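# Four arms set a jointed cable runway on supports

## Task

Place the jointed cable runway so it rests on all three supports, sitting between each support's lugs, with one of its ends on the tall support. Then open the grippers and move the arms away; it only counts if the runway stays in place with no robot holding it.

## Robot and tools

Setup: four identical i2rt Big YAM arms named arm1, arm2, arm3 and arm4. Each has six joints, a two-finger gripper and a wrist camera (arm1_cam_wrist to arm4_cam_wrist). Two fixed room cameras, cam_high and cam_low, also watch the scene. Fully stretched, a hand reaches roughly 1.0 m from its joint-1 axis. With joints 1 and 6 at 0 and the hand level and pointing ahead, the wrist camera sits on top of the hand looking at the fingertips.

Frames: a single scene frame with its origin on the floor and +z upward. The hand point lies midway between the fingertips; the hand z axis runs along the fingers and the fingers open and close along hand y. The calls themselves take joint values only, not Cartesian poses.

execute_actions: argument "actions" is a list holding exactly one action, or empty (then it only returns state and pictures). The action is an object keyed by robot name; each robot takes a "joints" object. Every value is an absolute target, not an offset from the current value. Keys and units, with allowed ranges: joint1_rad -2.879 to 2.879 (base yaw, positive counter-clockwise from above, 0 faces where the foot faces); joint2_rad 0 to 3.141 (shoulder, 0 has the upper arm roughly level pointing back, positive lifts it up then forward); joint3_rad 0 to 3.019 (elbow, 0 is folded, positive opens); joint4_rad -1.692 to 1.57 (hand pitch, positive tips fingers up); joint5_rad -1.57 to 1.57 (hand side swing, positive to the arm's right); joint6_rad -2.094 to 2.094 (hand roll, positive clockwise viewed from behind the hand); gripper_m 0 to 0.093 metres of fingertip gap. Each key is optional; the arms in one action all start at once and may finish at different times. Joints run at different speeds, so the hand may sweep a wide path. Omitted joints or arms can keep pushing toward an older target. An unknown key or an out-of-range number rejects the whole call and nothing moves. Optional "cameras": a list from the six names or "all"; omitted, null or ["all"] gives every camera, [] gives none. The "pictures" line lists the cameras in image order.

wait: "seconds" 0 to 10; commands nothing and returns the same state and images. zoom_image: "camera" plus "region" [x0, y0, x1, y1] in pixels, origin at the top-left, no larger than 504 by 504, taken from that camera's most recent full image. finished_scene: "scene" is the number of the scene being closed; it is final and reports whether the goal was met.

Result lines: joint_positions are the measured joint values. Tolerances for reaching a target: ±0.045, ±0.14, ±0.09, ±0.055, ±0.03, ±0.035 rad for joints 1 to 6, ±0.003 m for the gripper. joint_status tells how each commanded motion of the last accepted action ended. "off_target": stopped short and maybe still pushing. "contact_stop": the joint gave up its target and holds where it stopped. "time_out": the joint could not finish; it may keep a target (at most 0.375, 0.375, 0.113, 0.225, 0.075, 0.3 rad from where it stands for joints 1 to 6) and keep pushing, moving there itself if the path clears; on_its_own lists this. To relieve it, command the joint its reported position. "joint command not followed" with a "cause:" line means a self/inter-arm collision check held back that arm's joint targets (the gripper part still runs); such joints show "not_followed", and the arm may retry those targets on later actions until you send passing ones. Calls without an action never show this line. on_its_own covers what this call did not command; "held at" is the held target, not the actual position. Joint torques are listed in joint order without the gripper; they are total drive output with per-arm offset, scale and noise, nonzero even in free air, so read them cautiously. A target very close to the current position may not produce motion. A joint holding weight slowly sags.

A result reporting a stop cancels any later execute_actions, wait and finished_scene calls in the same reply.

Heat: sustained load heats motors, even while you think. A MOTOR HOT line appears at 85 °C; at 100 °C that arm's motors and gripper release until cooled (OVER-TEMPERATURE FAULT), and the arm drops. Unfinished keys then read "limit_stop_at_motor_heat"; resend the target afterwards. Avoid long hard pushes and long heavy holds.

The simulation keeps running while you compose a reply; the robots hold the last command meanwhile. Shorter robot motion is better.

Avoid: hard presses between two robots (ends the run) and hard hits; the anti-collision check can react late and ignores fingers, gripper housings and wrist cameras. A Big YAM does not halt on contact and can push very hard. Objects touching robots are fine. Do not knock anything onto the floor or out of the work area, and avoid dropping, slipping or slamming the runway. Before finishing, open the grippers and pull all arms away so the runway rests on the supports by itself.

Each tool is called after ">>>" as a command line: name --argument value for each argument, lists and objects as JSON in quotes; but a table of rows of numbers goes row by row, as --pt "numbers of a row", without its own name.

## Session

>>> execute_actions --actions '[]'

Scene clock: 0.00 s.
Joint torques (N m, as the arm reports them, + toward a larger angle): no reading
Motor temperatures (°C, as the motors report them): arm1=[23 30 29 23 25 24] | arm2=[26 30 31 24 25 23] | arm3=[22 30 31 23 25 23] | arm4=[26 28 27 23 25 25]
arm1.joint_positions: joint1_rad=-0.070 joint2_rad=+0.620 joint3_rad=+1.307 joint4_rad=-1.223 joint5_rad=-0.238 joint6_rad=-0.269 gripper_m=+0.095
arm1.joint_status: not commanded
arm1.hand: x=-0.8759 y=-0.1474 z=+1.4490 quat_wxyz=(-0.496, +0.205, -0.842, -0.049) (m; scene frame)
arm2.joint_positions: joint1_rad=-0.240 joint2_rad=+0.494 joint3_rad=+1.309 joint4_rad=-1.464 joint5_rad=-0.276 joint6_rad=+0.371 gripper_m=+0.095
arm2.joint_status: not commanded
arm2.hand: x=-0.2109 y=-0.4964 z=+1.3396 quat_wxyz=(-0.226, +0.402, -0.791, -0.402) (m; scene frame)
arm3.joint_positions: joint1_rad=-0.413 joint2_rad=+0.535 joint3_rad=+1.358 joint4_rad=-1.412 joint5_rad=+0.014 joint6_rad=-0.237 gripper_m=+0.095
arm3.joint_status: not commanded
arm3.hand: x=+0.2451 y=-0.4883 z=+1.3832 quat_wxyz=(-0.414, +0.605, -0.640, -0.230) (m; scene frame)
arm4.joint_positions: joint1_rad=-0.297 joint2_rad=+0.587 joint3_rad=+1.375 joint4_rad=-1.483 joint5_rad=+0.035 joint6_rad=-0.306 gripper_m=+0.095
arm4.joint_status: not commanded
arm4.hand: x=+0.9224 y=-0.0833 z=+1.4016 quat_wxyz=(+0.132, -0.907, -0.031, +0.398) (m; scene frame)
pictures: arm1_cam_wrist, arm2_cam_wrist, arm3_cam_wrist, arm4_cam_wrist, cam_high, cam_low
Images, in order (width x height): arm1_cam_wrist 504x504, arm2_cam_wrist 504x504, arm3_cam_wrist 504x504, arm4_cam_wrist 504x504, cam_high 504x504, cam_low 504x504.

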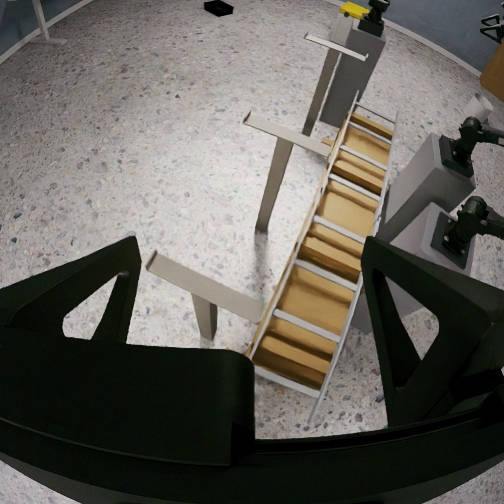

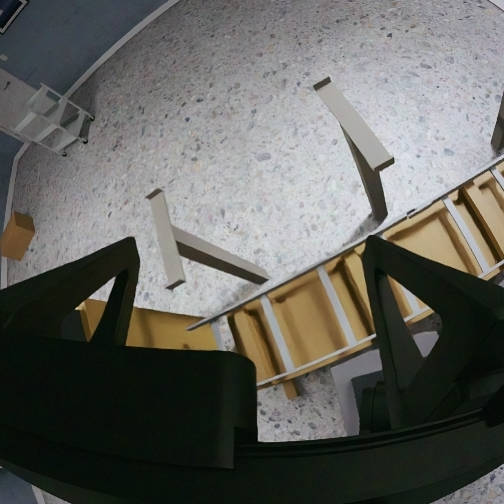

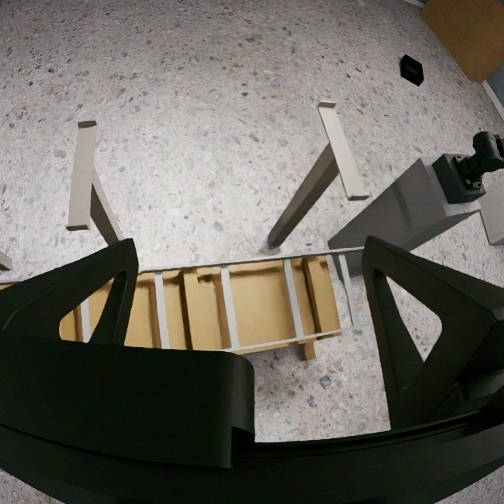

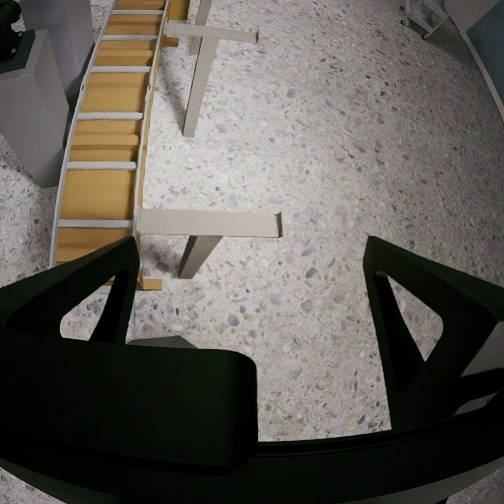

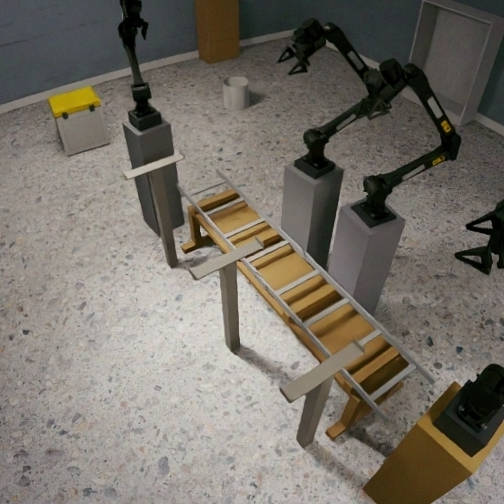

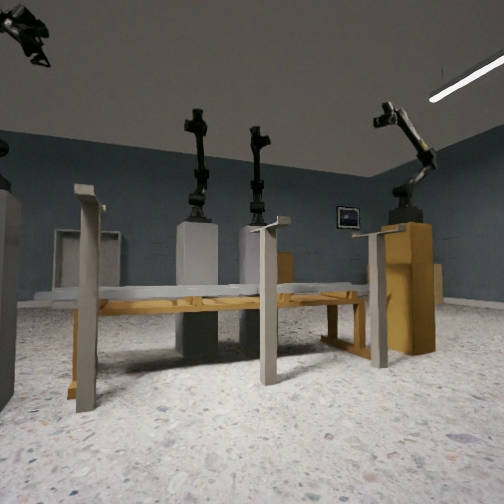

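>>> execute_actions --actions '[{"arm1":{"joints":{"joint1_rad":-0.33,"joint2_rad":2.3,"joint3_rad":1.567,"joint4_rad":-0.8,"joint5_rad":0,"joint6_rad":-1.85}},"arm4":{"joints":{"joint1_rad":0.3,"joint2_rad":2.3,"joint3_rad":1.52,"joint4_rad":-0.8,"joint5_rad":0,"joint6_rad":1.87}},"arm2":{"joints":{"joint1_rad":-0.135,"joint2_rad":2.0,"joint3_rad":0.95,"joint4_rad":-0.5,"joint5_rad":0,"joint6_rad":-0.17}},"arm3":{"joints":{"joint1_rad":0.04,"joint2_rad":2.0,"joint3_rad":0.95,"joint4_rad":-0.5,"joint5_rad":0,"joint6_rad":0.05}}}]' --cameras '[]'

>>> execute_actions --actions '[{"arm1":{"joints":{"joint2_rad":2.93,"joint3_rad":1.87,"joint4_rad":-0.5}},"arm4":{"joints":{"joint2_rad":2.865,"joint3_rad":1.80,"joint4_rad":-0.5}},"arm2":{"joints":{"joint2_rad":2.66,"joint3_rad":1.13,"joint4_rad":-0.03}},"arm3":{"joints":{"joint2_rad":2.70,"joint3_rad":1.13,"joint4_rad":0.0}}}]'

Scene clock: 18.83 s.
Joint torques (N m, as the arm reports them, + toward a larger angle): arm1=[ -1.42 -18.39   8.68   0.45   0.03  -0.17] | arm2=[ -0.19 -16.67   5.63   1.04   0.13  -0.13] | arm3=[ -0.64 -13.32   4.73   1.07   0.02   0.02] | arm4=[ -1.12 -17.61   7.34   0.95   0.06   0.18]
Motor temperatures (°C, as the motors report them): arm1=[23 30 31 23 25 24] | arm2=[26 30 33 24 25 23] | arm3=[22 30 33 23 25 23] | arm4=[26 28 29 23 25 25]
arm1.joint_positions: joint1_rad=-0.328 joint2_rad=+2.315 joint3_rad=+1.549 joint4_rad=-0.805 joint5_rad=-0.003 joint6_rad=-1.834 gripper_m=+0.095
arm1.joint_status: all done
arm1.hand: x=-0.5377 y=-0.3256 z=+0.7772 quat_wxyz=(+0.003, +0.732, -0.681, +0.002) (m; scene frame)
arm2.joint_positions: joint1_rad=-0.144 joint2_rad=+1.993 joint3_rad=+0.953 joint4_rad=-0.515 joint5_rad=-0.004 joint6_rad=-0.161 gripper_m=+0.095
arm2.joint_status: all done
arm2.hand: x=-0.1146 y=-0.2520 z=+0.7101 quat_wxyz=(-0.004, +0.658, -0.753, -0.013) (m; scene frame)
arm3.joint_positions: joint1_rad=+0.040 joint2_rad=+2.003 joint3_rad=+0.944 joint4_rad=-0.510 joint5_rad=+0.001 joint6_rad=+0.042 gripper_m=+0.095
arm3.joint_status: all done
arm3.hand: x=+0.1203 y=-0.2473 z=+0.7252 quat_wxyz=(-0.005, +0.750, -0.662, +0.000) (m; scene frame)
arm4.joint_positions: joint1_rad=+0.306 joint2_rad=+2.282 joint3_rad=+1.517 joint4_rad=-0.810 joint5_rad=+0.000 joint6_rad=+1.859 gripper_m=+0.095
arm4.joint_status: all done
arm4.hand: x=+0.5731 y=-0.3460 z=+0.7466 quat_wxyz=(+0.010, -0.737, +0.676, -0.002) (m; scene frame)
pictures: none
No camera images: the call's "cameras" was empty. Leave "cameras" out to get every camera's image.

Scene clock: 20.70 s.
Joint torques (N m, as the arm reports them, + toward a larger angle): arm1=[ -1.45 -18.39   6.53   0.5    0.03  -0.17] | arm2=[ -1.2  -20.22   1.45   0.94  -0.1   -0.14] | arm3=[ -0.58 -14.39   0.16   0.95   0.02   0.02] | arm4=[ -1.12 -20.47   6.07   0.71   0.05   0.17]
Motor temperatures (°C, as the motors report them): arm1=[23 30 31 23 25 24] | arm2=[26 30 33 24 25 23] | arm3=[22 30 33 23 25 23] | arm4=[26 28 29 23 25 25]
arm1.joint_positions: joint1_rad=-0.328 joint2_rad=+2.939 joint3_rad=+1.849 joint4_rad=-0.506 joint5_rad=-0.003 joint6_rad=-1.836 gripper_m=+0.095
arm1.joint_status: all done
arm1.hand: x=-0.5648 y=-0.3235 z=+0.4805 quat_wxyz=(+0.010, +0.733, -0.680, -0.009) (m; scene frame)
arm2.joint_positions: joint1_rad=-0.124 joint2_rad=+2.665 joint3_rad=+1.124 joint4_rad=-0.045 joint5_rad=+0.002 joint6_rad=-0.161 gripper_m=+0.095
arm2.joint_status: all done
arm2.hand: x=-0.1353 y=-0.2847 z=+0.4535 quat_wxyz=(+0.007, +0.665, -0.747, -0.002) (m; scene frame)
arm3.joint_positions: joint1_rad=+0.040 joint2_rad=+2.704 joint3_rad=+1.129 joint4_rad=-0.008 joint5_rad=+0.001 joint6_rad=+0.042 gripper_m=+0.095
arm3.joint_status: all done
arm3.hand: x=+0.1285 y=-0.2866 z=+0.4595 quat_wxyz=(+0.000, +0.750, -0.662, +0.006) (m; scene frame)
arm4.joint_positions: joint1_rad=+0.306 joint2_rad=+2.884 joint3_rad=+1.780 joint4_rad=-0.507 joint5_rad=+0.000 joint6_rad=+1.860 gripper_m=+0.095
arm4.joint_status: all done
arm4.hand: x=+0.6024 y=-0.3330 z=+0.4589 quat_wxyz=(+0.026, -0.736, +0.676, -0.010) (m; scene frame)
pictures: arm1_cam_wrist, arm2_cam_wrist, arm3_cam_wrist, arm4_cam_wrist, cam_high, cam_low
Images, in order (width x height): arm1_cam_wrist 504x504, arm2_cam_wrist 504x504, arm3_cam_wrist 504x504, arm4_cam_wrist 504x504, cam_high 504x504, cam_low 504x504.

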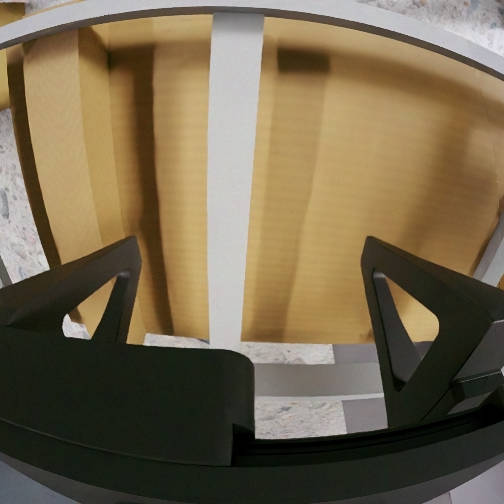

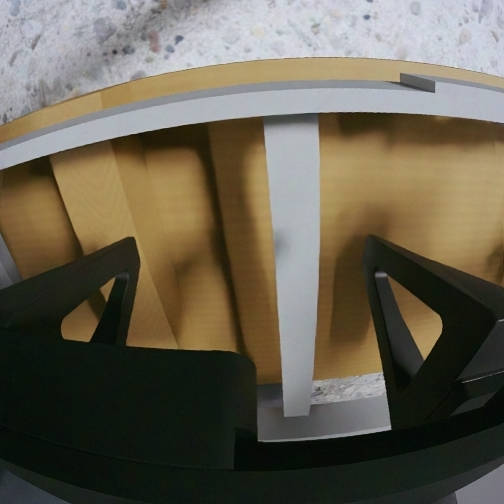

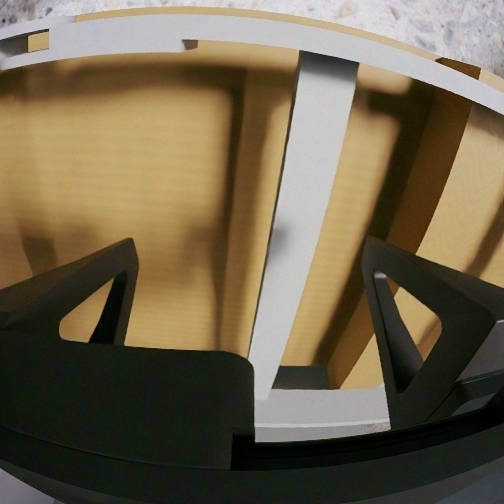

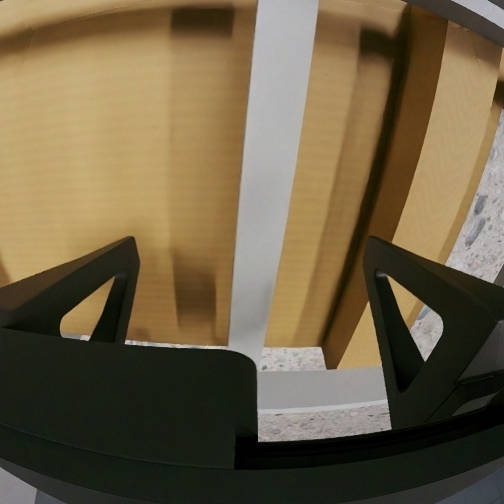

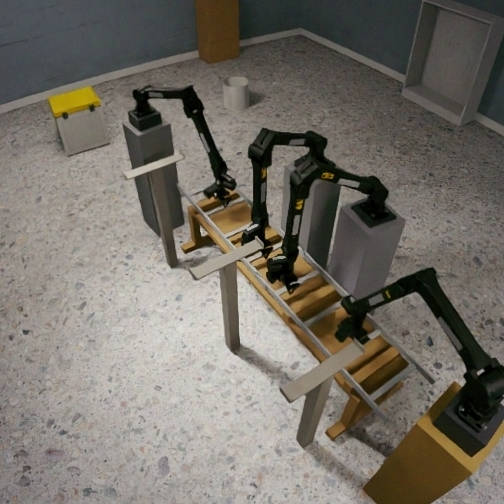

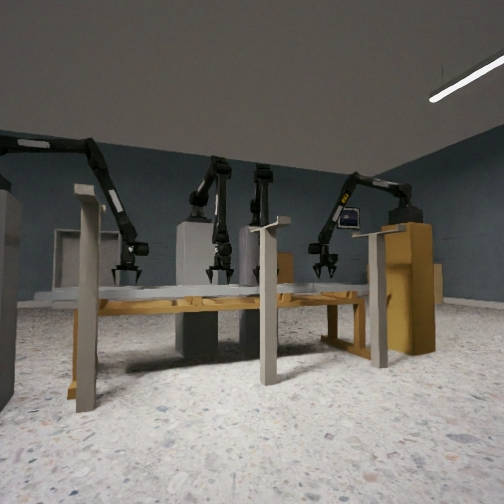

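>>> execute_actions --actions '[{"arm1":{"joints":{"joint2_rad":3.14,"joint3_rad":1.99,"joint4_rad":-0.40}},"arm4":{"joints":{"joint2_rad":3.11,"joint3_rad":1.91,"joint4_rad":-0.39}},"arm2":{"joints":{"joint1_rad":-0.185,"joint2_rad":2.89,"joint3_rad":1.25,"joint4_rad":0.07}},"arm3":{"joints":{"joint1_rad":0.0,"joint2_rad":2.93,"joint3_rad":1.27,"joint4_rad":0.08}}}]' --cameras '["arm1_cam_wrist","arm2_cam_wrist","arm3_cam_wrist","arm4_cam_wrist"]'

Scene clock: 32.90 s.
Joint torques (N m, as the arm reports them, + toward a larger angle): arm1=[ -1.41 -16.73   6.02   0.6    0.01  -0.17] | arm2=[-0.03 -5.23  4.53  1.69  1.25 -0.04] | arm3=[ -0.92 -14.53  -0.49   0.64   0.02   0.02] | arm4=[ -0.97 -11.85   3.81   1.04   0.23   0.12]
Motor temperatures (°C, as the motors report them): arm1=[23 30 30 23 25 24] | arm2=[26 30 32 24 25 23] | arm3=[22 30 31 23 25 23] | arm4=[26 28 28 23 25 25]
arm1.joint_positions: joint1_rad=-0.328 joint2_rad=+3.137 joint3_rad=+1.967 joint4_rad=-0.408 joint5_rad=-0.002 joint6_rad=-1.837 gripper_m=+0.095
arm1.joint_status: all done
arm1.hand: x=-0.5931 y=-0.3192 z=+0.3918 quat_wxyz=(+0.006, +0.733, -0.680, -0.001) (m; scene frame)
arm2.joint_positions: joint1_rad=-0.185 joint2_rad=+2.732 joint3_rad=+1.217 joint4_rad=+0.039 joint5_rad=-0.036 joint6_rad=-0.169 gripper_m=+0.095
arm2.joint_status: joint2_rad time_out (moved +0.066 of +0.225); the others done
arm2.on_its_own: joint2_rad reads +2.732 and still pushes toward +2.890 since a time_out
arm2.hand: x=-0.1043 y=-0.2486 z=+0.4304 quat_wxyz=(-0.030, +0.645, -0.762, -0.046) (m; scene frame)
arm3.joint_positions: joint1_rad=+0.004 joint2_rad=+2.940 joint3_rad=+1.267 joint4_rad=+0.079 joint5_rad=+0.001 joint6_rad=+0.042 gripper_m=+0.095
arm3.joint_status: all done
arm3.hand: x=+0.1462 y=-0.3112 z=+0.3719 quat_wxyz=(+0.004, +0.737, -0.675, +0.010) (m; scene frame)
arm4.joint_positions: joint1_rad=+0.304 joint2_rad=+2.999 joint3_rad=+1.921 joint4_rad=-0.397 joint5_rad=-0.004 joint6_rad=+1.863 gripper_m=+0.095
arm4.joint_status: all done
arm4.hand: x=+0.5626 y=-0.3478 z=+0.4196 quat_wxyz=(-0.036, -0.734, +0.678, +0.018) (m; scene frame)
pictures: arm1_cam_wrist, arm2_cam_wrist, arm3_cam_wrist, arm4_cam_wrist
Images, in order (width x height): arm1_cam_wrist 504x504, arm2_cam_wrist 504x504, arm3_cam_wrist 504x504, arm4_cam_wrist 504x504.

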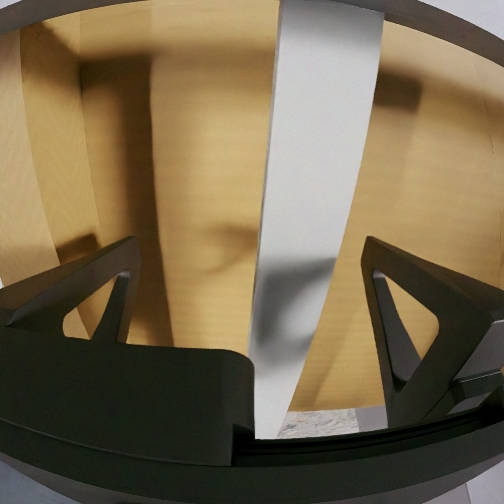

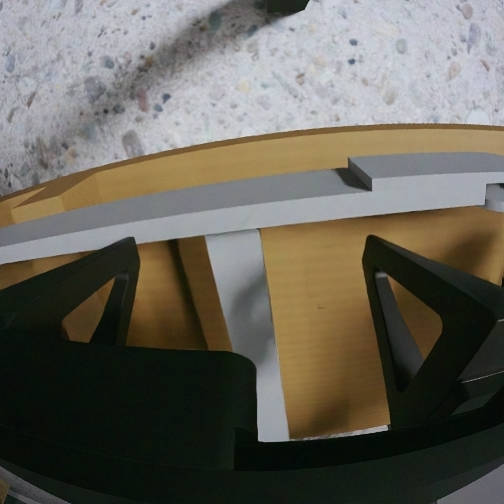

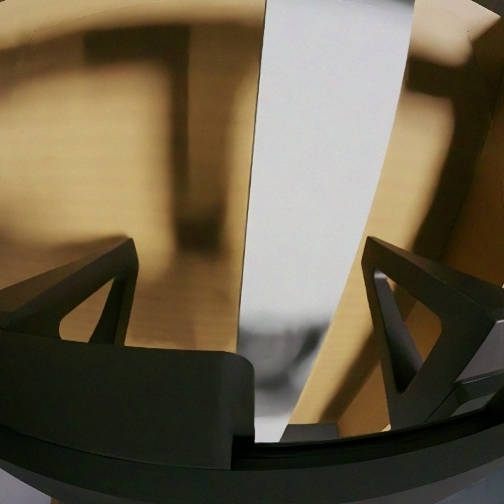

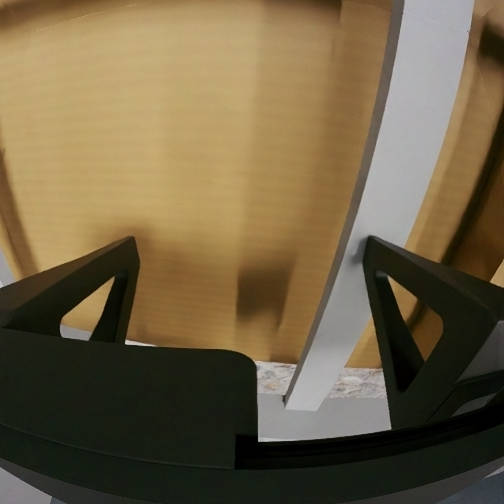

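>>> execute_actions --actions '[{"arm4":{"joints":{"joint2_rad":2.88,"joint3_rad":1.76,"joint4_rad":-0.45}},"arm2":{"joints":{"joint2_rad":2.62,"joint3_rad":1.05,"joint4_rad":0.0}}}]' --cameras '[]'

>>> execute_actions --actions '[{"arm4":{"joints":{"joint2_rad":3.07,"joint3_rad":1.80,"joint4_rad":-0.33}},"arm2":{"joints":{"joint1_rad":-0.18,"joint2_rad":2.80,"joint3_rad":1.12,"joint4_rad":0.1}}}]' --cameras '["arm2_cam_wrist","arm4_cam_wrist"]'

Scene clock: 41.83 s.
Joint torques (N m, as the arm reports them, + toward a larger angle): arm1=[ -1.42 -16.68   6.04   0.59   0.01  -0.16] | arm2=[ -0.41 -18.03   0.69   0.44   0.07  -0.06] | arm3=[ -0.92 -14.53  -0.51   0.64   0.02   0.01] | arm4=[ -0.93 -19.     4.48   0.15   0.15   0.13]
Motor temperatures (°C, as the motors report them): arm1=[23 31 30 23 25 24] | arm2=[26 30 32 24 26 23] | arm3=[22 30 31 23 25 23] | arm4=[26 28 28 23 25 25]
arm1.joint_positions: joint1_rad=-0.328 joint2_rad=+3.137 joint3_rad=+1.967 joint4_rad=-0.408 joint5_rad=-0.002 joint6_rad=-1.837 gripper_m=+0.095
arm1.joint_status: not commanded
arm1.hand: x=-0.5931 y=-0.3192 z=+0.3918 quat_wxyz=(+0.006, +0.733, -0.680, -0.001) (m; scene frame)
arm2.joint_positions: joint1_rad=-0.185 joint2_rad=+2.611 joint3_rad=+1.052 joint4_rad=+0.003 joint5_rad=-0.004 joint6_rad=-0.168 gripper_m=+0.095
arm2.joint_status: all done
arm2.hand: x=-0.1153 y=-0.2980 z=+0.4728 quat_wxyz=(-0.003, +0.645, -0.764, -0.012) (m; scene frame)
arm3.joint_positions: joint1_rad=+0.004 joint2_rad=+2.940 joint3_rad=+1.267 joint4_rad=+0.079 joint5_rad=+0.001 joint6_rad=+0.042 gripper_m=+0.095
arm3.joint_status: not commanded
arm3.hand: x=+0.1462 y=-0.3112 z=+0.3719 quat_wxyz=(+0.004, +0.737, -0.675, +0.010) (m; scene frame)
arm4.joint_positions: joint1_rad=+0.304 joint2_rad=+2.880 joint3_rad=+1.758 joint4_rad=-0.441 joint5_rad=-0.002 joint6_rad=+1.863 gripper_m=+0.095
arm4.joint_status: all done
arm4.hand: x=+0.5978 y=-0.3338 z=+0.4567 quat_wxyz=(+0.005, -0.735, +0.678, -0.001) (m; scene frame)
pictures: none
No camera images: the call's "cameras" was empty. Leave "cameras" out to get every camera's image.

Scene clock: 42.90 s.
Joint torques (N m, as the arm reports them, + toward a larger angle): arm1=[ -1.4  -16.72   6.05   0.59   0.01  -0.16] | arm2=[ -0.26 -18.03   0.     0.67   0.12  -0.07] | arm3=[ -0.94 -14.59  -0.53   0.63   0.02   0.02] | arm4=[ -0.46 -16.94   2.71   0.57   0.1    0.07]
Motor temperatures (°C, as the motors report them): arm1=[23 31 30 23 25 24] | arm2=[26 30 32 24 26 23] | arm3=[22 30 31 23 25 23] | arm4=[26 28 28 23 25 25]
arm1.joint_positions: joint1_rad=-0.328 joint2_rad=+3.137 joint3_rad=+1.967 joint4_rad=-0.408 joint5_rad=-0.002 joint6_rad=-1.837 gripper_m=+0.095
arm1.joint_status: not commanded
arm1.hand: x=-0.5931 y=-0.3192 z=+0.3918 quat_wxyz=(+0.006, +0.733, -0.680, -0.001) (m; scene frame)
arm2.joint_positions: joint1_rad=-0.185 joint2_rad=+2.799 joint3_rad=+1.116 joint4_rad=+0.090 joint5_rad=-0.004 joint6_rad=-0.168 gripper_m=+0.095
arm2.joint_status: all done
arm2.hand: x=-0.1285 y=-0.3329 z=+0.4052 quat_wxyz=(+0.012, +0.645, -0.764, -0.003) (m; scene frame)
arm3.joint_positions: joint1_rad=+0.004 joint2_rad=+2.940 joint3_rad=+1.267 joint4_rad=+0.079 joint5_rad=+0.001 joint6_rad=+0.042 gripper_m=+0.095
arm3.joint_status: not commanded
arm3.hand: x=+0.1462 y=-0.3112 z=+0.3719 quat_wxyz=(+0.004, +0.737, -0.675, +0.010) (m; scene frame)
arm4.joint_positions: joint1_rad=+0.299 joint2_rad=+3.049 joint3_rad=+1.803 joint4_rad=-0.332 joint5_rad=-0.001 joint6_rad=+1.869 gripper_m=+0.095
arm4.joint_status: all done
arm4.hand: x=+0.6420 y=-0.3131 z=+0.3749 quat_wxyz=(+0.012, -0.731, +0.682, -0.004) (m; scene frame)
pictures: arm2_cam_wrist, arm4_cam_wrist
Images, in order (width x height): arm2_cam_wrist 504x504, arm4_cam_wrist 504x504.

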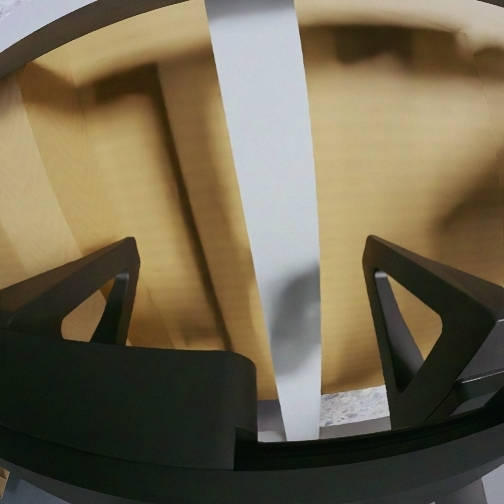

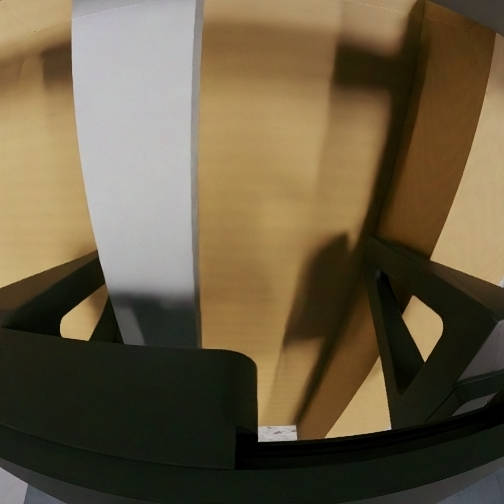

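Both straddle. Adjust a4 inward, a2 lower, then close.

>>> execute_actions --actions '[{"arm4":{"joints":{"joint2_rad":3.09,"joint3_rad":1.88,"joint4_rad":-0.38}},"arm2":{"joints":{"joint1_rad":-0.16,"joint2_rad":2.88,"joint3_rad":1.2,"joint4_rad":0.09}},"arm3":{"joints":{"joint1_rad":-0.01}}}]' --cameras '[]'

>>> execute_actions --actions '[{"arm1":{"joints":{"gripper_m":0}},"arm4":{"joints":{"gripper_m":0}},"arm2":{"joints":{"gripper_m":0}},"arm3":{"joints":{"gripper_m":0}}}]' --cameras '["arm2_cam_wrist","arm4_cam_wrist"]'

Scene clock: 50.77 s.
Joint torques (N m, as the arm reports them, + toward a larger angle): arm1=[ -1.49 -16.65   6.04   0.59   0.    -0.16] | arm2=[ -0.06 -16.66   0.03   0.34   0.09  -0.08] | arm3=[ -1.6  -14.55  -0.5    0.63   0.02   0.02] | arm4=[ -0.56 -16.59   4.81   0.03   0.11   0.06]
Motor temperatures (°C, as the motors report them): arm1=[23 31 30 23 25 24] | arm2=[26 30 31 24 26 23] | arm3=[22 30 31 23 25 23] | arm4=[26 28 28 23 25 25]
arm1.joint_positions: joint1_rad=-0.328 joint2_rad=+3.137 joint3_rad=+1.967 joint4_rad=-0.408 joint5_rad=-0.002 joint6_rad=-1.837 gripper_m=+0.095
arm1.joint_status: not commanded
arm1.hand: x=-0.5931 y=-0.3192 z=+0.3918 quat_wxyz=(+0.006, +0.733, -0.680, -0.001) (m; scene frame)
arm2.joint_positions: joint1_rad=-0.170 joint2_rad=+2.858 joint3_rad=+1.200 joint4_rad=+0.090 joint5_rad=-0.004 joint6_rad=-0.168 gripper_m=+0.095
arm2.joint_status: all done
arm2.hand: x=-0.1279 y=-0.3136 z=+0.3818 quat_wxyz=(+0.002, +0.650, -0.760, -0.009) (m; scene frame)
arm3.joint_positions: joint1_rad=+0.002 joint2_rad=+2.940 joint3_rad=+1.267 joint4_rad=+0.079 joint5_rad=+0.001 joint6_rad=+0.042 gripper_m=+0.095
arm3.joint_status: all done
arm3.hand: x=+0.1469 y=-0.3111 z=+0.3719 quat_wxyz=(+0.004, +0.737, -0.676, +0.010) (m; scene frame)
arm4.joint_positions: joint1_rad=+0.299 joint2_rad=+3.057 joint3_rad=+1.866 joint4_rad=-0.369 joint5_rad=-0.001 joint6_rad=+1.869 gripper_m=+0.095
arm4.joint_status: all done
arm4.hand: x=+0.6190 y=-0.3220 z=+0.3790 quat_wxyz=(+0.003, -0.731, +0.682, +0.001) (m; scene frame)
pictures: none
No camera images: the call's "cameras" was empty. Leave "cameras" out to get every camera's image.

Scene clock: 51.50 s.
Joint torques (N m, as the arm reports them, + toward a larger angle): arm1=[ -1.58 -16.83   4.72   0.21   0.11  -0.36] | arm2=[  1.16 -17.21  -0.43   0.49  -1.06   0.42] | arm3=[  0.09 -14.64  -0.61   0.61   0.03  -0.43] | arm4=[ -0.18 -16.34   3.67  -0.11   0.1   -0.45]
Motor temperatures (°C, as the motors report them): arm1=[23 31 30 23 25 24] | arm2=[26 30 31 24 26 23] | arm3=[22 30 31 23 25 23] | arm4=[26 28 27 23 25 25]
arm1.joint_positions: joint1_rad=-0.326 joint2_rad=+3.137 joint3_rad=+1.984 joint4_rad=-0.397 joint5_rad=-0.004 joint6_rad=-1.817 gripper_m=+0.025
arm1.joint_status: gripper_m off_target (ended at +0.025, target +0.000)
arm1.hand: x=-0.5806 y=-0.3201 z=+0.3943 quat_wxyz=(-0.003, +0.727, -0.686, +0.010) (m; scene frame)
arm2.joint_positions: joint1_rad=-0.184 joint2_rad=+2.861 joint3_rad=+1.205 joint4_rad=+0.090 joint5_rad=+0.028 joint6_rad=-0.214 gripper_m=+0.027
arm2.joint_status: gripper_m off_target (ended at +0.027, target +0.000)
arm2.hand: x=-0.1170 y=-0.3154 z=+0.3808 quat_wxyz=(-0.008, +0.663, -0.749, +0.004) (m; scene frame)
arm3.joint_positions: joint1_rad=-0.017 joint2_rad=+2.940 joint3_rad=+1.268 joint4_rad=+0.079 joint5_rad=+0.001 joint6_rad=+0.088 gripper_m=+0.023
arm3.joint_status: gripper_m off_target (ended at +0.023, target +0.000)
arm3.hand: x=+0.1539 y=-0.3097 z=+0.3718 quat_wxyz=(+0.003, +0.714, -0.700, +0.009) (m; scene frame)
arm4.joint_positions: joint1_rad=+0.295 joint2_rad=+3.058 joint3_rad=+1.880 joint4_rad=-0.364 joint5_rad=-0.001 joint6_rad=+1.915 gripper_m=+0.025
arm4.joint_status: gripper_m off_target (ended at +0.025, target +0.000)
arm4.hand: x=+0.6102 y=-0.3230 z=+0.3802 quat_wxyz=(-0.005, -0.714, +0.700, +0.004) (m; scene frame)
pictures: arm2_cam_wrist, arm4_cam_wrist
Images, in order (width x height): arm2_cam_wrist 504x504, arm4_cam_wrist 504x504.

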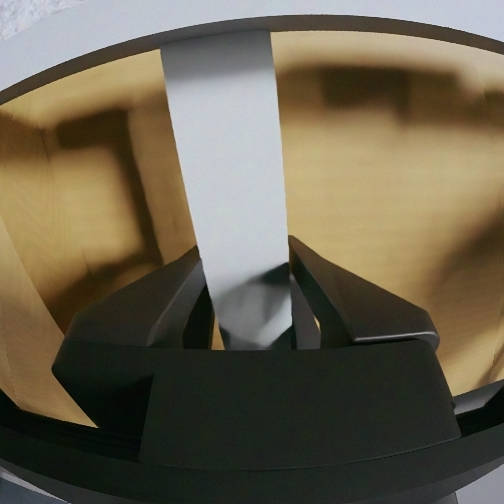

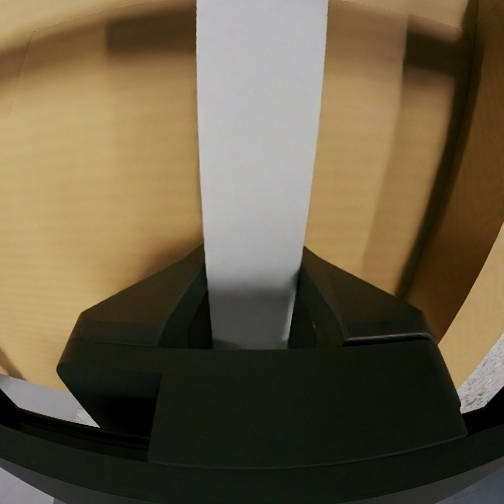

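>>> execute_actions --actions '[{"arm1":{"joints":{"joint1_rad":-0.35,"joint2_rad":2.85,"joint3_rad":1.77,"joint4_rad":-0.45}},"arm4":{"joints":{"joint1_rad":0.34,"joint2_rad":2.78,"joint3_rad":1.74,"joint4_rad":-0.47,"joint6_rad":1.93}},"arm2":{"joints":{"joint1_rad":-0.15,"joint2_rad":2.55,"joint3_rad":1.01,"joint4_rad":-0.05,"joint6_rad":-0.26}},"arm3":{"joints":{"joint1_rad":0.01,"joint2_rad":2.6,"joint3_rad":1.03,"joint4_rad":-0.02,"joint6_rad":0.11}}}]' --cameras '[]'

>>> execute_actions --actions '[{"arm1":{"joints":{"joint1_rad":-0.375,"joint2_rad":2.55,"joint3_rad":1.593,"joint4_rad":-0.58,"joint6_rad":-1.84}},"arm4":{"joints":{"joint1_rad":0.37,"joint2_rad":2.48,"joint3_rad":1.557,"joint4_rad":-0.60,"joint6_rad":1.99}},"arm2":{"joints":{"joint1_rad":-0.13,"joint2_rad":2.15,"joint3_rad":0.771,"joint4_rad":-0.17}},"arm3":{"joints":{"joint1_rad":0.03,"joint2_rad":2.21,"joint3_rad":0.787,"joint4_rad":-0.13}}}]' --cameras '[]'

>>> execute_actions --actions '[{"arm1":{"joints":{"joint2_rad":2.27,"joint3_rad":1.53,"joint4_rad":-0.79}},"arm4":{"joints":{"joint2_rad":2.165,"joint3_rad":1.565,"joint4_rad":-0.93}},"arm2":{"joints":{"joint2_rad":1.8,"joint3_rad":0.8,"joint4_rad":-0.55}},"arm3":{"joints":{"joint2_rad":1.83,"joint3_rad":0.8,"joint4_rad":-0.53}}}]' --cameras '[]'

>>> execute_actions --actions '[{"arm1":{"joints":{"joint2_rad":1.95,"joint3_rad":1.472,"joint4_rad":-0.97}},"arm4":{"joints":{"joint2_rad":1.8,"joint3_rad":1.572,"joint4_rad":-1.2}},"arm2":{"joints":{"joint2_rad":1.44,"joint3_rad":0.89,"joint4_rad":-0.9}},"arm3":{"joints":{"joint2_rad":1.44,"joint3_rad":0.93,"joint4_rad":-0.98}}}]' --cameras '["cam_low","cam_high"]'

Scene clock: 67.87 s.
Joint torques (N m, as the arm reports them, + toward a larger angle): arm1=[ -2.11 -24.22   3.54  -1.49   0.66  -0.53] | arm2=[  1.26 -21.33   0.91  -0.15  -0.69   0.3 ] | arm3=[ -0.52 -18.57  -1.27  -1.58   0.44  -0.17] | arm4=[  2.53 -25.7    3.72  -1.26  -1.17  -0.04]
Motor temperatures (°C, as the motors report them): arm1=[23 31 29 23 25 24] | arm2=[26 30 31 24 26 23] | arm3=[22 30 30 23 25 23] | arm4=[26 29 27 23 25 25]
arm1.joint_positions: joint1_rad=-0.338 joint2_rad=+2.943 joint3_rad=+1.774 joint4_rad=-0.405 joint5_rad=-0.018 joint6_rad=-1.800 gripper_m=+0.025
arm1.joint_status: all done
arm1.hand: x=-0.5869 y=-0.3224 z=+0.4661 quat_wxyz=(-0.002, +0.717, -0.697, -0.004) (m; scene frame)
arm2.joint_positions: joint1_rad=-0.168 joint2_rad=+2.583 joint3_rad=+1.006 joint4_rad=-0.039 joint5_rad=+0.017 joint6_rad=-0.293 gripper_m=+0.025
arm2.joint_status: all done
arm2.hand: x=-0.1256 y=-0.3211 z=+0.4831 quat_wxyz=(+0.017, +0.698, -0.716, +0.011) (m; scene frame)
arm3.joint_positions: joint1_rad=+0.011 joint2_rad=+2.672 joint3_rad=+1.039 joint4_rad=+0.024 joint5_rad=-0.010 joint6_rad=+0.122 gripper_m=+0.023
arm3.joint_status: all done
arm3.hand: x=+0.1421 y=-0.3167 z=+0.4723 quat_wxyz=(+0.012, +0.712, -0.702, +0.013) (m; scene frame)
arm4.joint_positions: joint1_rad=+0.302 joint2_rad=+2.874 joint3_rad=+1.743 joint4_rad=-0.427 joint5_rad=+0.030 joint6_rad=+1.937 gripper_m=+0.024
arm4.joint_status: all done
arm4.hand: x=+0.5970 y=-0.3268 z=+0.4578 quat_wxyz=(+0.009, -0.708, +0.706, +0.015) (m; scene frame)
pictures: none
No camera images: the call's "cameras" was empty. Leave "cameras" out to get every camera's image.

Scene clock: 69.07 s.
Joint torques (N m, as the arm reports them, + toward a larger angle): arm1=[ -2.19 -24.34   6.56  -0.99   0.56  -0.27] | arm2=[  2.43 -19.9    2.45   0.2   -1.2    0.18] | arm3=[ -0.27 -17.08   1.5   -1.22   0.35  -0.37] | arm4=[  2.61 -24.8    5.42  -0.95  -1.47   0.2 ]
Motor temperatures (°C, as the motors report them): arm1=[23 31 29 23 25 24] | arm2=[26 30 31 24 26 23] | arm3=[22 30 30 23 25 23] | arm4=[26 29 27 23 25 25]
arm1.joint_positions: joint1_rad=-0.363 joint2_rad=+2.650 joint3_rad=+1.571 joint4_rad=-0.550 joint5_rad=-0.016 joint6_rad=-1.817 gripper_m=+0.025
arm1.joint_status: all done
arm1.hand: x=-0.5905 y=-0.3348 z=+0.5923 quat_wxyz=(+0.013, +0.714, -0.699, -0.026) (m; scene frame)
arm2.joint_positions: joint1_rad=-0.161 joint2_rad=+2.188 joint3_rad=+0.769 joint4_rad=-0.161 joint5_rad=+0.032 joint6_rad=-0.281 gripper_m=+0.025
arm2.joint_status: all done
arm2.hand: x=-0.1287 y=-0.3353 z=+0.6136 quat_wxyz=(-0.002, +0.696, -0.718, +0.009) (m; scene frame)
arm3.joint_positions: joint1_rad=+0.028 joint2_rad=+2.276 joint3_rad=+0.776 joint4_rad=-0.093 joint5_rad=-0.008 joint6_rad=+0.141 gripper_m=+0.023
arm3.joint_status: all done
arm3.hand: x=+0.1383 y=-0.3345 z=+0.6060 quat_wxyz=(+0.006, +0.712, -0.703, +0.007) (m; scene frame)
arm4.joint_positions: joint1_rad=+0.331 joint2_rad=+2.563 joint3_rad=+1.554 joint4_rad=-0.567 joint5_rad=+0.036 joint6_rad=+1.978 gripper_m=+0.024
arm4.joint_status: all done
arm4.hand: x=+0.5936 y=-0.3459 z=+0.5960 quat_wxyz=(+0.018, -0.705, +0.709, +0.015) (m; scene frame)
pictures: none
No camera images: the call's "cameras" was empty. Leave "cameras" out to get every camera's image.

Scene clock: 70.23 s.
Joint torques (N m, as the arm reports them, + toward a larger angle): arm1=[ -3.55 -25.63  10.56  -0.46   0.69  -0.29] | arm2=[  1.45 -17.56   7.6   -0.03  -0.92   0.15] | arm3=[ -0.41 -13.91   7.7   -1.26  -0.46  -0.37] | arm4=[  4.17 -26.27  11.08  -0.26  -1.28   0.31]
Motor temperatures (°C, as the motors report them): arm1=[23 31 30 23 25 24] | arm2=[26 30 31 24 26 23] | arm3=[22 30 31 23 25 23] | arm4=[26 29 27 23 25 25]
arm1.joint_positions: joint1_rad=-0.348 joint2_rad=+2.384 joint3_rad=+1.479 joint4_rad=-0.778 joint5_rad=-0.019 joint6_rad=-1.815 gripper_m=+0.026
arm1.joint_status: all done
arm1.hand: x=-0.5903 y=-0.3242 z=+0.7214 quat_wxyz=(+0.027, +0.717, -0.694, -0.050) (m; scene frame)
arm2.joint_positions: joint1_rad=-0.149 joint2_rad=+1.830 joint3_rad=+0.777 joint4_rad=-0.542 joint5_rad=+0.024 joint6_rad=-0.272 gripper_m=+0.025
arm2.joint_status: all done
arm2.hand: x=-0.1278 y=-0.3193 z=+0.7386 quat_wxyz=(+0.006, +0.697, -0.717, +0.009) (m; scene frame)
arm3.joint_positions: joint1_rad=+0.028 joint2_rad=+1.875 joint3_rad=+0.752 joint4_rad=-0.495 joint5_rad=+0.014 joint6_rad=+0.143 gripper_m=+0.023
arm3.joint_status: all done
arm3.hand: x=+0.1391 y=-0.3216 z=+0.7394 quat_wxyz=(+0.005, +0.711, -0.703, +0.024) (m; scene frame)
arm4.joint_positions: joint1_rad=+0.314 joint2_rad=+2.278 joint3_rad=+1.519 joint4_rad=-0.919 joint5_rad=+0.032 joint6_rad=+1.969 gripper_m=+0.024
arm4.joint_status: all done
arm4.hand: x=+0.5955 y=-0.3362 z=+0.7511 quat_wxyz=(+0.064, -0.701, +0.710, -0.007) (m; scene frame)
pictures: none
No camera images: the call's "cameras" was empty. Leave "cameras" out to get every camera's image.

Scene clock: 72.67 s.
Joint torques (N m, as the arm reports them, + toward a larger angle): arm1=[ -3.57 -25.08  12.83  -0.1    0.62  -0.24] | arm2=[  0.71 -11.93  13.31   0.24  -1.19   0.08] | arm3=[-0.32 -9.91 15.17 -1.11 -1.29 -0.36] | arm4=[  4.72 -25.65  14.12  -0.77  -0.66   0.47]
Motor temperatures (°C, as the motors report them): arm1=[23 32 30 23 25 24] | arm2=[26 30 32 24 26 23] | arm3=[22 30 32 23 25 23] | arm4=[26 29 28 23 25 25]
arm1.joint_positions: joint1_rad=-0.348 joint2_rad=+2.076 joint3_rad=+1.416 joint4_rad=-0.962 joint5_rad=-0.017 joint6_rad=-1.820 gripper_m=+0.026
arm1.joint_status: all done
arm1.hand: x=-0.5884 y=-0.3233 z=+0.8738 quat_wxyz=(+0.011, +0.720, -0.693, -0.024) (m; scene frame)
arm2.joint_positions: joint1_rad=-0.143 joint2_rad=+1.446 joint3_rad=+0.843 joint4_rad=-0.889 joint5_rad=+0.029 joint6_rad=-0.273 gripper_m=+0.024
arm2.joint_status: all done
arm2.hand: x=-0.1249 y=-0.3125 z=+0.8901 quat_wxyz=(-0.040, +0.698, -0.715, -0.013) (m; scene frame)
arm3.joint_positions: joint1_rad=+0.027 joint2_rad=+1.456 joint3_rad=+0.832 joint4_rad=-0.945 joint5_rad=+0.037 joint6_rad=+0.141 gripper_m=+0.023
arm3.joint_status: joint3_rad time_out (moved +0.080 of +0.178); the others done
arm3.on_its_own: joint3_rad reads +0.832 and still pushes toward +0.930 since a time_out
arm3.hand: x=+0.1421 y=-0.3193 z=+0.9035 quat_wxyz=(-0.018, +0.711, -0.703, +0.011) (m; scene frame)
arm4.joint_positions: joint1_rad=+0.309 joint2_rad=+1.928 joint3_rad=+1.519 joint4_rad=-1.172 joint5_rad=+0.017 joint6_rad=+1.955 gripper_m=+0.024
arm4.joint_status: all done
arm4.hand: x=+0.5968 y=-0.3359 z=+0.9480 quat_wxyz=(+0.016, -0.705, +0.709, +0.005) (m; scene frame)
pictures: cam_high, cam_low
Images, in order (width x height): cam_high 504x504, cam_low 504x504.

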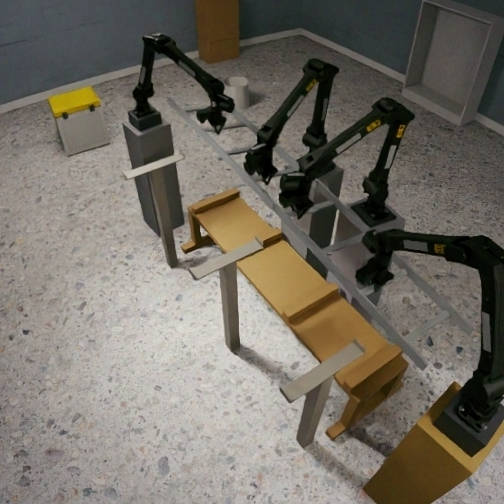

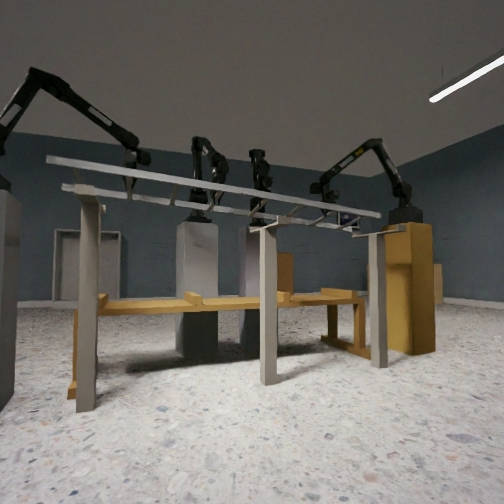

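>>> execute_actions --actions '[{"arm1":{"joints":{"joint1_rad":0.0,"joint2_rad":1.92,"joint3_rad":1.42,"joint4_rad":-0.93,"joint6_rad":-1.47}},"arm4":{"joints":{"joint1_rad":0.0,"joint2_rad":1.75,"joint3_rad":1.47,"joint4_rad":-1.2,"joint6_rad":1.63}},"arm2":{"joints":{"joint1_rad":-0.07,"joint2_rad":1.79,"joint3_rad":1.45,"joint4_rad":-1.1,"joint6_rad":-0.21}},"arm3":{"joints":{"joint1_rad":0.0,"joint2_rad":1.78,"joint3_rad":1.45,"joint4_rad":-1.16,"joint6_rad":0.09}}}]' --cameras '[]'

>>> execute_actions --actions '[{"arm1":{"joints":{"joint1_rad":0.38,"joint2_rad":1.95,"joint3_rad":1.5,"joint4_rad":-0.92,"joint6_rad":-1.11}},"arm4":{"joints":{"joint1_rad":-0.40,"joint2_rad":1.8,"joint3_rad":1.54,"joint4_rad":-1.17,"joint6_rad":1.26}},"arm2":{"joints":{"joint1_rad":-0.01,"joint2_rad":2.25,"joint3_rad":2.1,"joint4_rad":-1.1,"joint6_rad":-0.15}},"arm3":{"joints":{"joint1_rad":-0.01,"joint2_rad":2.23,"joint3_rad":2.08,"joint4_rad":-1.14,"joint6_rad":0.075}}}]' --cameras '["cam_low","cam_high"]'

Scene clock: 93.53 s.
Joint torques (N m, as the arm reports them, + toward a larger angle): arm1=[ -0.79 -25.05  12.69  -0.52  -0.14  -0.11] | arm2=[ -1.55 -24.68  14.11  -0.63  -0.66  -0.31] | arm3=[  1.14 -20.    13.02  -1.68  -0.15  -0.16] | arm4=[  0.55 -27.34  12.82  -1.65  -0.43  -0.08]
Motor temperatures (°C, as the motors report them): arm1=[23 33 32 23 25 24] | arm2=[26 30 35 24 27 23] | arm3=[22 30 38 23 26 23] | arm4=[26 30 30 23 25 25]
arm1.joint_positions: joint1_rad=-0.005 joint2_rad=+2.050 joint3_rad=+1.364 joint4_rad=-0.910 joint5_rad=+0.001 joint6_rad=-1.462 gripper_m=+0.026
arm1.joint_status: all done
arm1.hand: x=-0.5890 y=-0.1391 z=+0.8701 quat_wxyz=(+0.015, +0.715, -0.699, -0.005) (m; scene frame)
arm2.joint_positions: joint1_rad=-0.048 joint2_rad=+1.844 joint3_rad=+1.400 joint4_rad=-1.071 joint5_rad=+0.018 joint6_rad=-0.180 gripper_m=+0.024
arm2.joint_status: all done
arm2.hand: x=-0.1270 y=-0.1342 z=+0.9057 quat_wxyz=(-0.027, +0.700, -0.714, -0.015) (m; scene frame)
arm3.joint_positions: joint1_rad=-0.020 joint2_rad=+1.849 joint3_rad=+1.387 joint4_rad=-1.114 joint5_rad=+0.006 joint6_rad=+0.099 gripper_m=+0.023
arm3.joint_status: all done
arm3.hand: x=+0.1347 y=-0.1434 z=+0.9185 quat_wxyz=(-0.004, +0.710, -0.705, +0.004) (m; scene frame)
arm4.joint_positions: joint1_rad=-0.014 joint2_rad=+1.912 joint3_rad=+1.426 joint4_rad=-1.154 joint5_rad=+0.012 joint6_rad=+1.643 gripper_m=+0.024
arm4.joint_status: joint2_rad time_out (moved -0.016 of -0.178); the others done
arm4.on_its_own: joint2_rad reads +1.912 and still pushes toward +1.750 since a time_out
arm4.hand: x=+0.5919 y=-0.1568 z=+0.9268 quat_wxyz=(+0.039, -0.700, +0.713, -0.019) (m; scene frame)
pictures: none
No camera images: the call's "cameras" was empty. Leave "cameras" out to get every camera's image.

not run: a stop came earlier in this reply.

>>> execute_actions --actions '[{"arm1":{"joints":{"joint1_rad":0.38,"joint2_rad":1.95,"joint3_rad":1.5,"joint4_rad":-0.92,"joint6_rad":-1.11}},"arm4":{"joints":{"joint1_rad":-0.40,"joint2_rad":1.8,"joint3_rad":1.56,"joint4_rad":-1.15,"joint6_rad":1.26}},"arm2":{"joints":{"joint1_rad":-0.01,"joint2_rad":2.25,"joint3_rad":2.12,"joint4_rad":-1.1,"joint6_rad":-0.15}},"arm3":{"joints":{"joint1_rad":-0.01,"joint2_rad":2.23,"joint3_rad":2.12,"joint4_rad":-1.14,"joint6_rad":0.075}}}]' --cameras '["cam_low","cam_high"]'

>>> zoom_image --camera "cam_high" --region '[100,130,450,460]'

Scene clock: 107.57 s.
Joint torques (N m, as the arm reports them, + toward a larger angle): arm1=[  3.2  -26.42  13.4   -1.82  -1.33   0.08] | arm2=[ -1.38 -29.37  19.69   0.33   0.54  -0.13] | arm3=[  1.15 -24.65  16.3    0.23  -0.95  -0.03] | arm4=[ -3.56 -26.62  16.98  -2.94  -1.64   0.05]
Motor temperatures (°C, as the motors report them): arm1=[23 33 33 23 25 24] | arm2=[26 31 36 24 26 23] | arm3=[22 31 39 23 25 23] | arm4=[26 30 31 23 25 25]
arm1.joint_positions: joint1_rad=+0.328 joint2_rad=+2.086 joint3_rad=+1.441 joint4_rad=-0.862 joint5_rad=+0.030 joint6_rad=-1.120 gripper_m=+0.025
arm1.joint_status: joint1_rad time_out (moved +0.334 of +0.385); joint4_rad time_out (moved +0.048 of -0.010); the others done
arm1.on_its_own: joint1_rad reads +0.328 and still pushes toward +0.380 since a time_out; joint4_rad reads -0.862 and still pushes toward -0.920 since a time_out
arm1.hand: x=-0.6022 y=+0.0489 z=+0.8725 quat_wxyz=(-0.020, +0.712, -0.701, +0.027) (m; scene frame)
arm2.joint_positions: joint1_rad=+0.010 joint2_rad=+2.272 joint3_rad=+2.019 joint4_rad=-1.087 joint5_rad=-0.016 joint6_rad=-0.143 gripper_m=+0.024
arm2.joint_status: joint3_rad time_out (moved +0.619 of +0.720); the others done
arm2.on_its_own: joint3_rad reads +2.019 and still pushes toward +2.120 since a time_out
arm2.hand: x=-0.1363 y=+0.0664 z=+0.8812 quat_wxyz=(-0.086, +0.702, -0.702, -0.082) (m; scene frame)
arm3.joint_positions: joint1_rad=-0.031 joint2_rad=+2.282 joint3_rad=+2.029 joint4_rad=-1.124 joint5_rad=+0.027 joint6_rad=+0.072 gripper_m=+0.023
arm3.joint_status: joint3_rad time_out (moved +0.642 of +0.733); the others done
arm3.on_its_own: joint3_rad reads +2.029 and still pushes toward +2.120 since a time_out
arm3.hand: x=+0.1248 y=+0.0627 z=+0.8960 quat_wxyz=(-0.076, +0.711, -0.696, -0.065) (m; scene frame)
arm4.joint_positions: joint1_rad=-0.367 joint2_rad=+1.944 joint3_rad=+1.474 joint4_rad=-1.068 joint5_rad=+0.041 joint6_rad=+1.260 gripper_m=+0.024
arm4.joint_status: joint2_rad time_out (moved +0.032 of -0.112); joint4_rad time_out (moved +0.086 of +0.004); the others done
arm4.on_its_own: joint2_rad reads +1.944 and still pushes toward +1.800 since a time_out; joint4_rad reads -1.068 and still pushes toward -1.150 since a time_out
arm4.hand: x=+0.5800 y=+0.0449 z=+0.9281 quat_wxyz=(+0.019, -0.711, +0.702, +0.023) (m; scene frame)
pictures: cam_high, cam_low
Images, in order (width x height): cam_high 504x504, cam_low 504x504.

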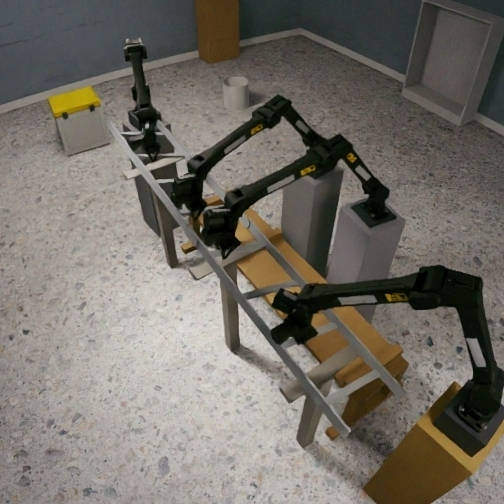

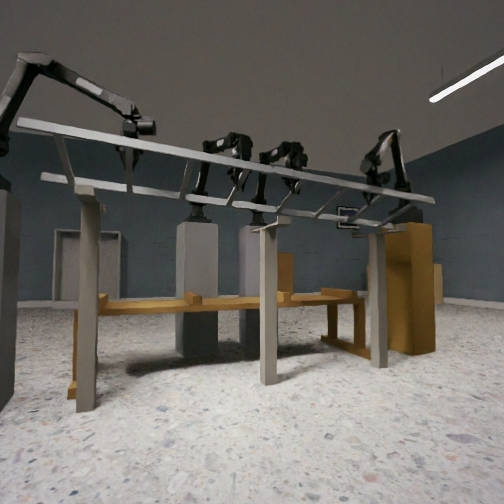

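Region (100, 130, 450, 460) of cam_high's 504x504 image, scaled by 1.440, with more detail than that image has; it fills the top 475 rows of this view, and the rest is white.

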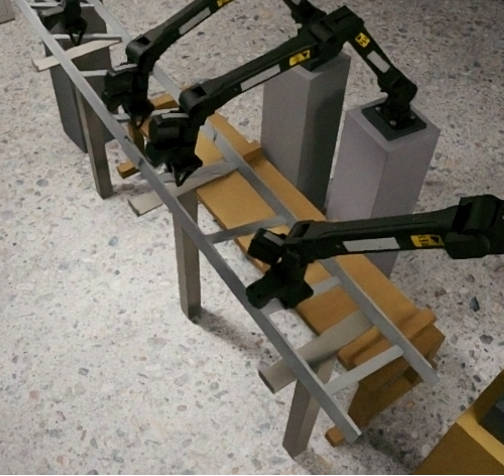

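>>> execute_actions --actions '[{"arm1":{"joints":{"joint1_rad":0.39,"joint2_rad":2.08,"joint4_rad":-0.82}},"arm4":{"joints":{"joint1_rad":-0.42,"joint2_rad":1.92,"joint4_rad":-1.02}},"arm2":{"joints":{"joint2_rad":2.29,"joint3_rad":2.02,"joint4_rad":-0.92}},"arm3":{"joints":{"joint2_rad":2.27,"joint3_rad":2.02,"joint4_rad":-0.96}}}]' --cameras '["cam_high"]'

>>> zoom_image --camera "cam_high" --region '[100,130,450,460]'

Scene clock: 118.90 s.
Joint torques (N m, as the arm reports them, + toward a larger angle): arm1=[  3.03 -25.3   12.6   -1.27  -1.23   0.  ] | arm2=[ -1.6  -34.2   13.53   2.42   0.61  -0.1 ] | arm3=[  0.77 -28.11  11.51   1.31  -0.66  -0.03] | arm4=[ -4.4  -27.57  16.29  -1.54  -2.03   0.11]
Motor temperatures (°C, as the motors report them): arm1=[23 34 33 23 26 24] | arm2=[26 32 39 24 26 23] | arm3=[22 32 40 23 26 23] | arm4=[26 31 32 23 26 25]
arm1.joint_positions: joint1_rad=+0.341 joint2_rad=+2.198 joint3_rad=+1.442 joint4_rad=-0.777 joint5_rad=+0.028 joint6_rad=-1.112 gripper_m=+0.025
arm1.joint_status: joint1_rad time_out (moved +0.012 of +0.062); the others done
arm1.on_its_own: joint1_rad reads +0.341 and still pushes toward +0.390 since a time_out
arm1.hand: x=-0.6076 y=+0.0542 z=+0.8107 quat_wxyz=(-0.009, +0.714, -0.700, +0.021) (m; scene frame)
arm2.joint_positions: joint1_rad=+0.017 joint2_rad=+2.352 joint3_rad=+1.985 joint4_rad=-0.963 joint5_rad=-0.019 joint6_rad=-0.140 gripper_m=+0.024
arm2.joint_status: all done
arm2.hand: x=-0.1415 y=+0.0754 z=+0.8158 quat_wxyz=(-0.089, +0.703, -0.700, -0.087) (m; scene frame)
arm3.joint_positions: joint1_rad=-0.027 joint2_rad=+2.360 joint3_rad=+1.984 joint4_rad=-0.964 joint5_rad=+0.019 joint6_rad=+0.073 gripper_m=+0.023
arm3.joint_status: all done
arm3.hand: x=+0.1200 y=+0.0749 z=+0.8292 quat_wxyz=(-0.085, +0.711, -0.694, -0.082) (m; scene frame)
arm4.joint_positions: joint1_rad=-0.378 joint2_rad=+2.065 joint3_rad=+1.474 joint4_rad=-0.970 joint5_rad=+0.051 joint6_rad=+1.255 gripper_m=+0.024
arm4.joint_status: joint2_rad off_target (ended at +2.065, target +1.920); the others done
arm4.on_its_own: joint2_rad reads +2.065 and still pushes toward +1.920 since a time_out
arm4.hand: x=+0.5747 y=+0.0557 z=+0.8616 quat_wxyz=(+0.029, -0.709, +0.704, +0.015) (m; scene frame)
pictures: cam_high
Images, in order (width x height): cam_high 504x504.

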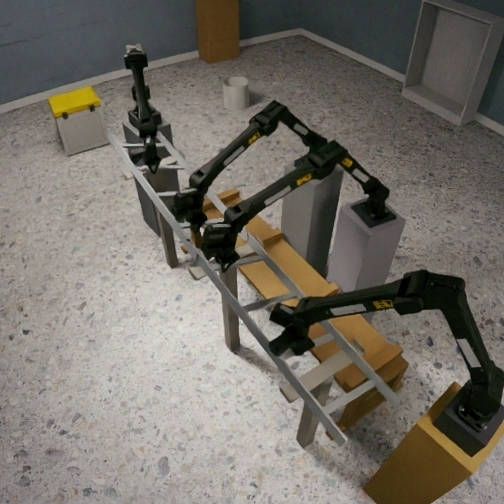

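Region (100, 130, 450, 460) of cam_high's 504x504 image, scaled by 1.440, with more detail than that image has; it fills the top 475 rows of this view, and the rest is white.

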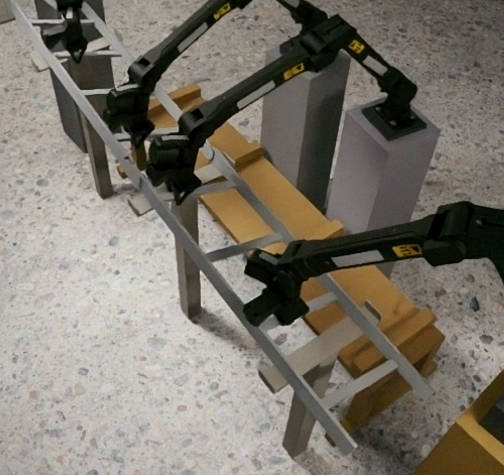

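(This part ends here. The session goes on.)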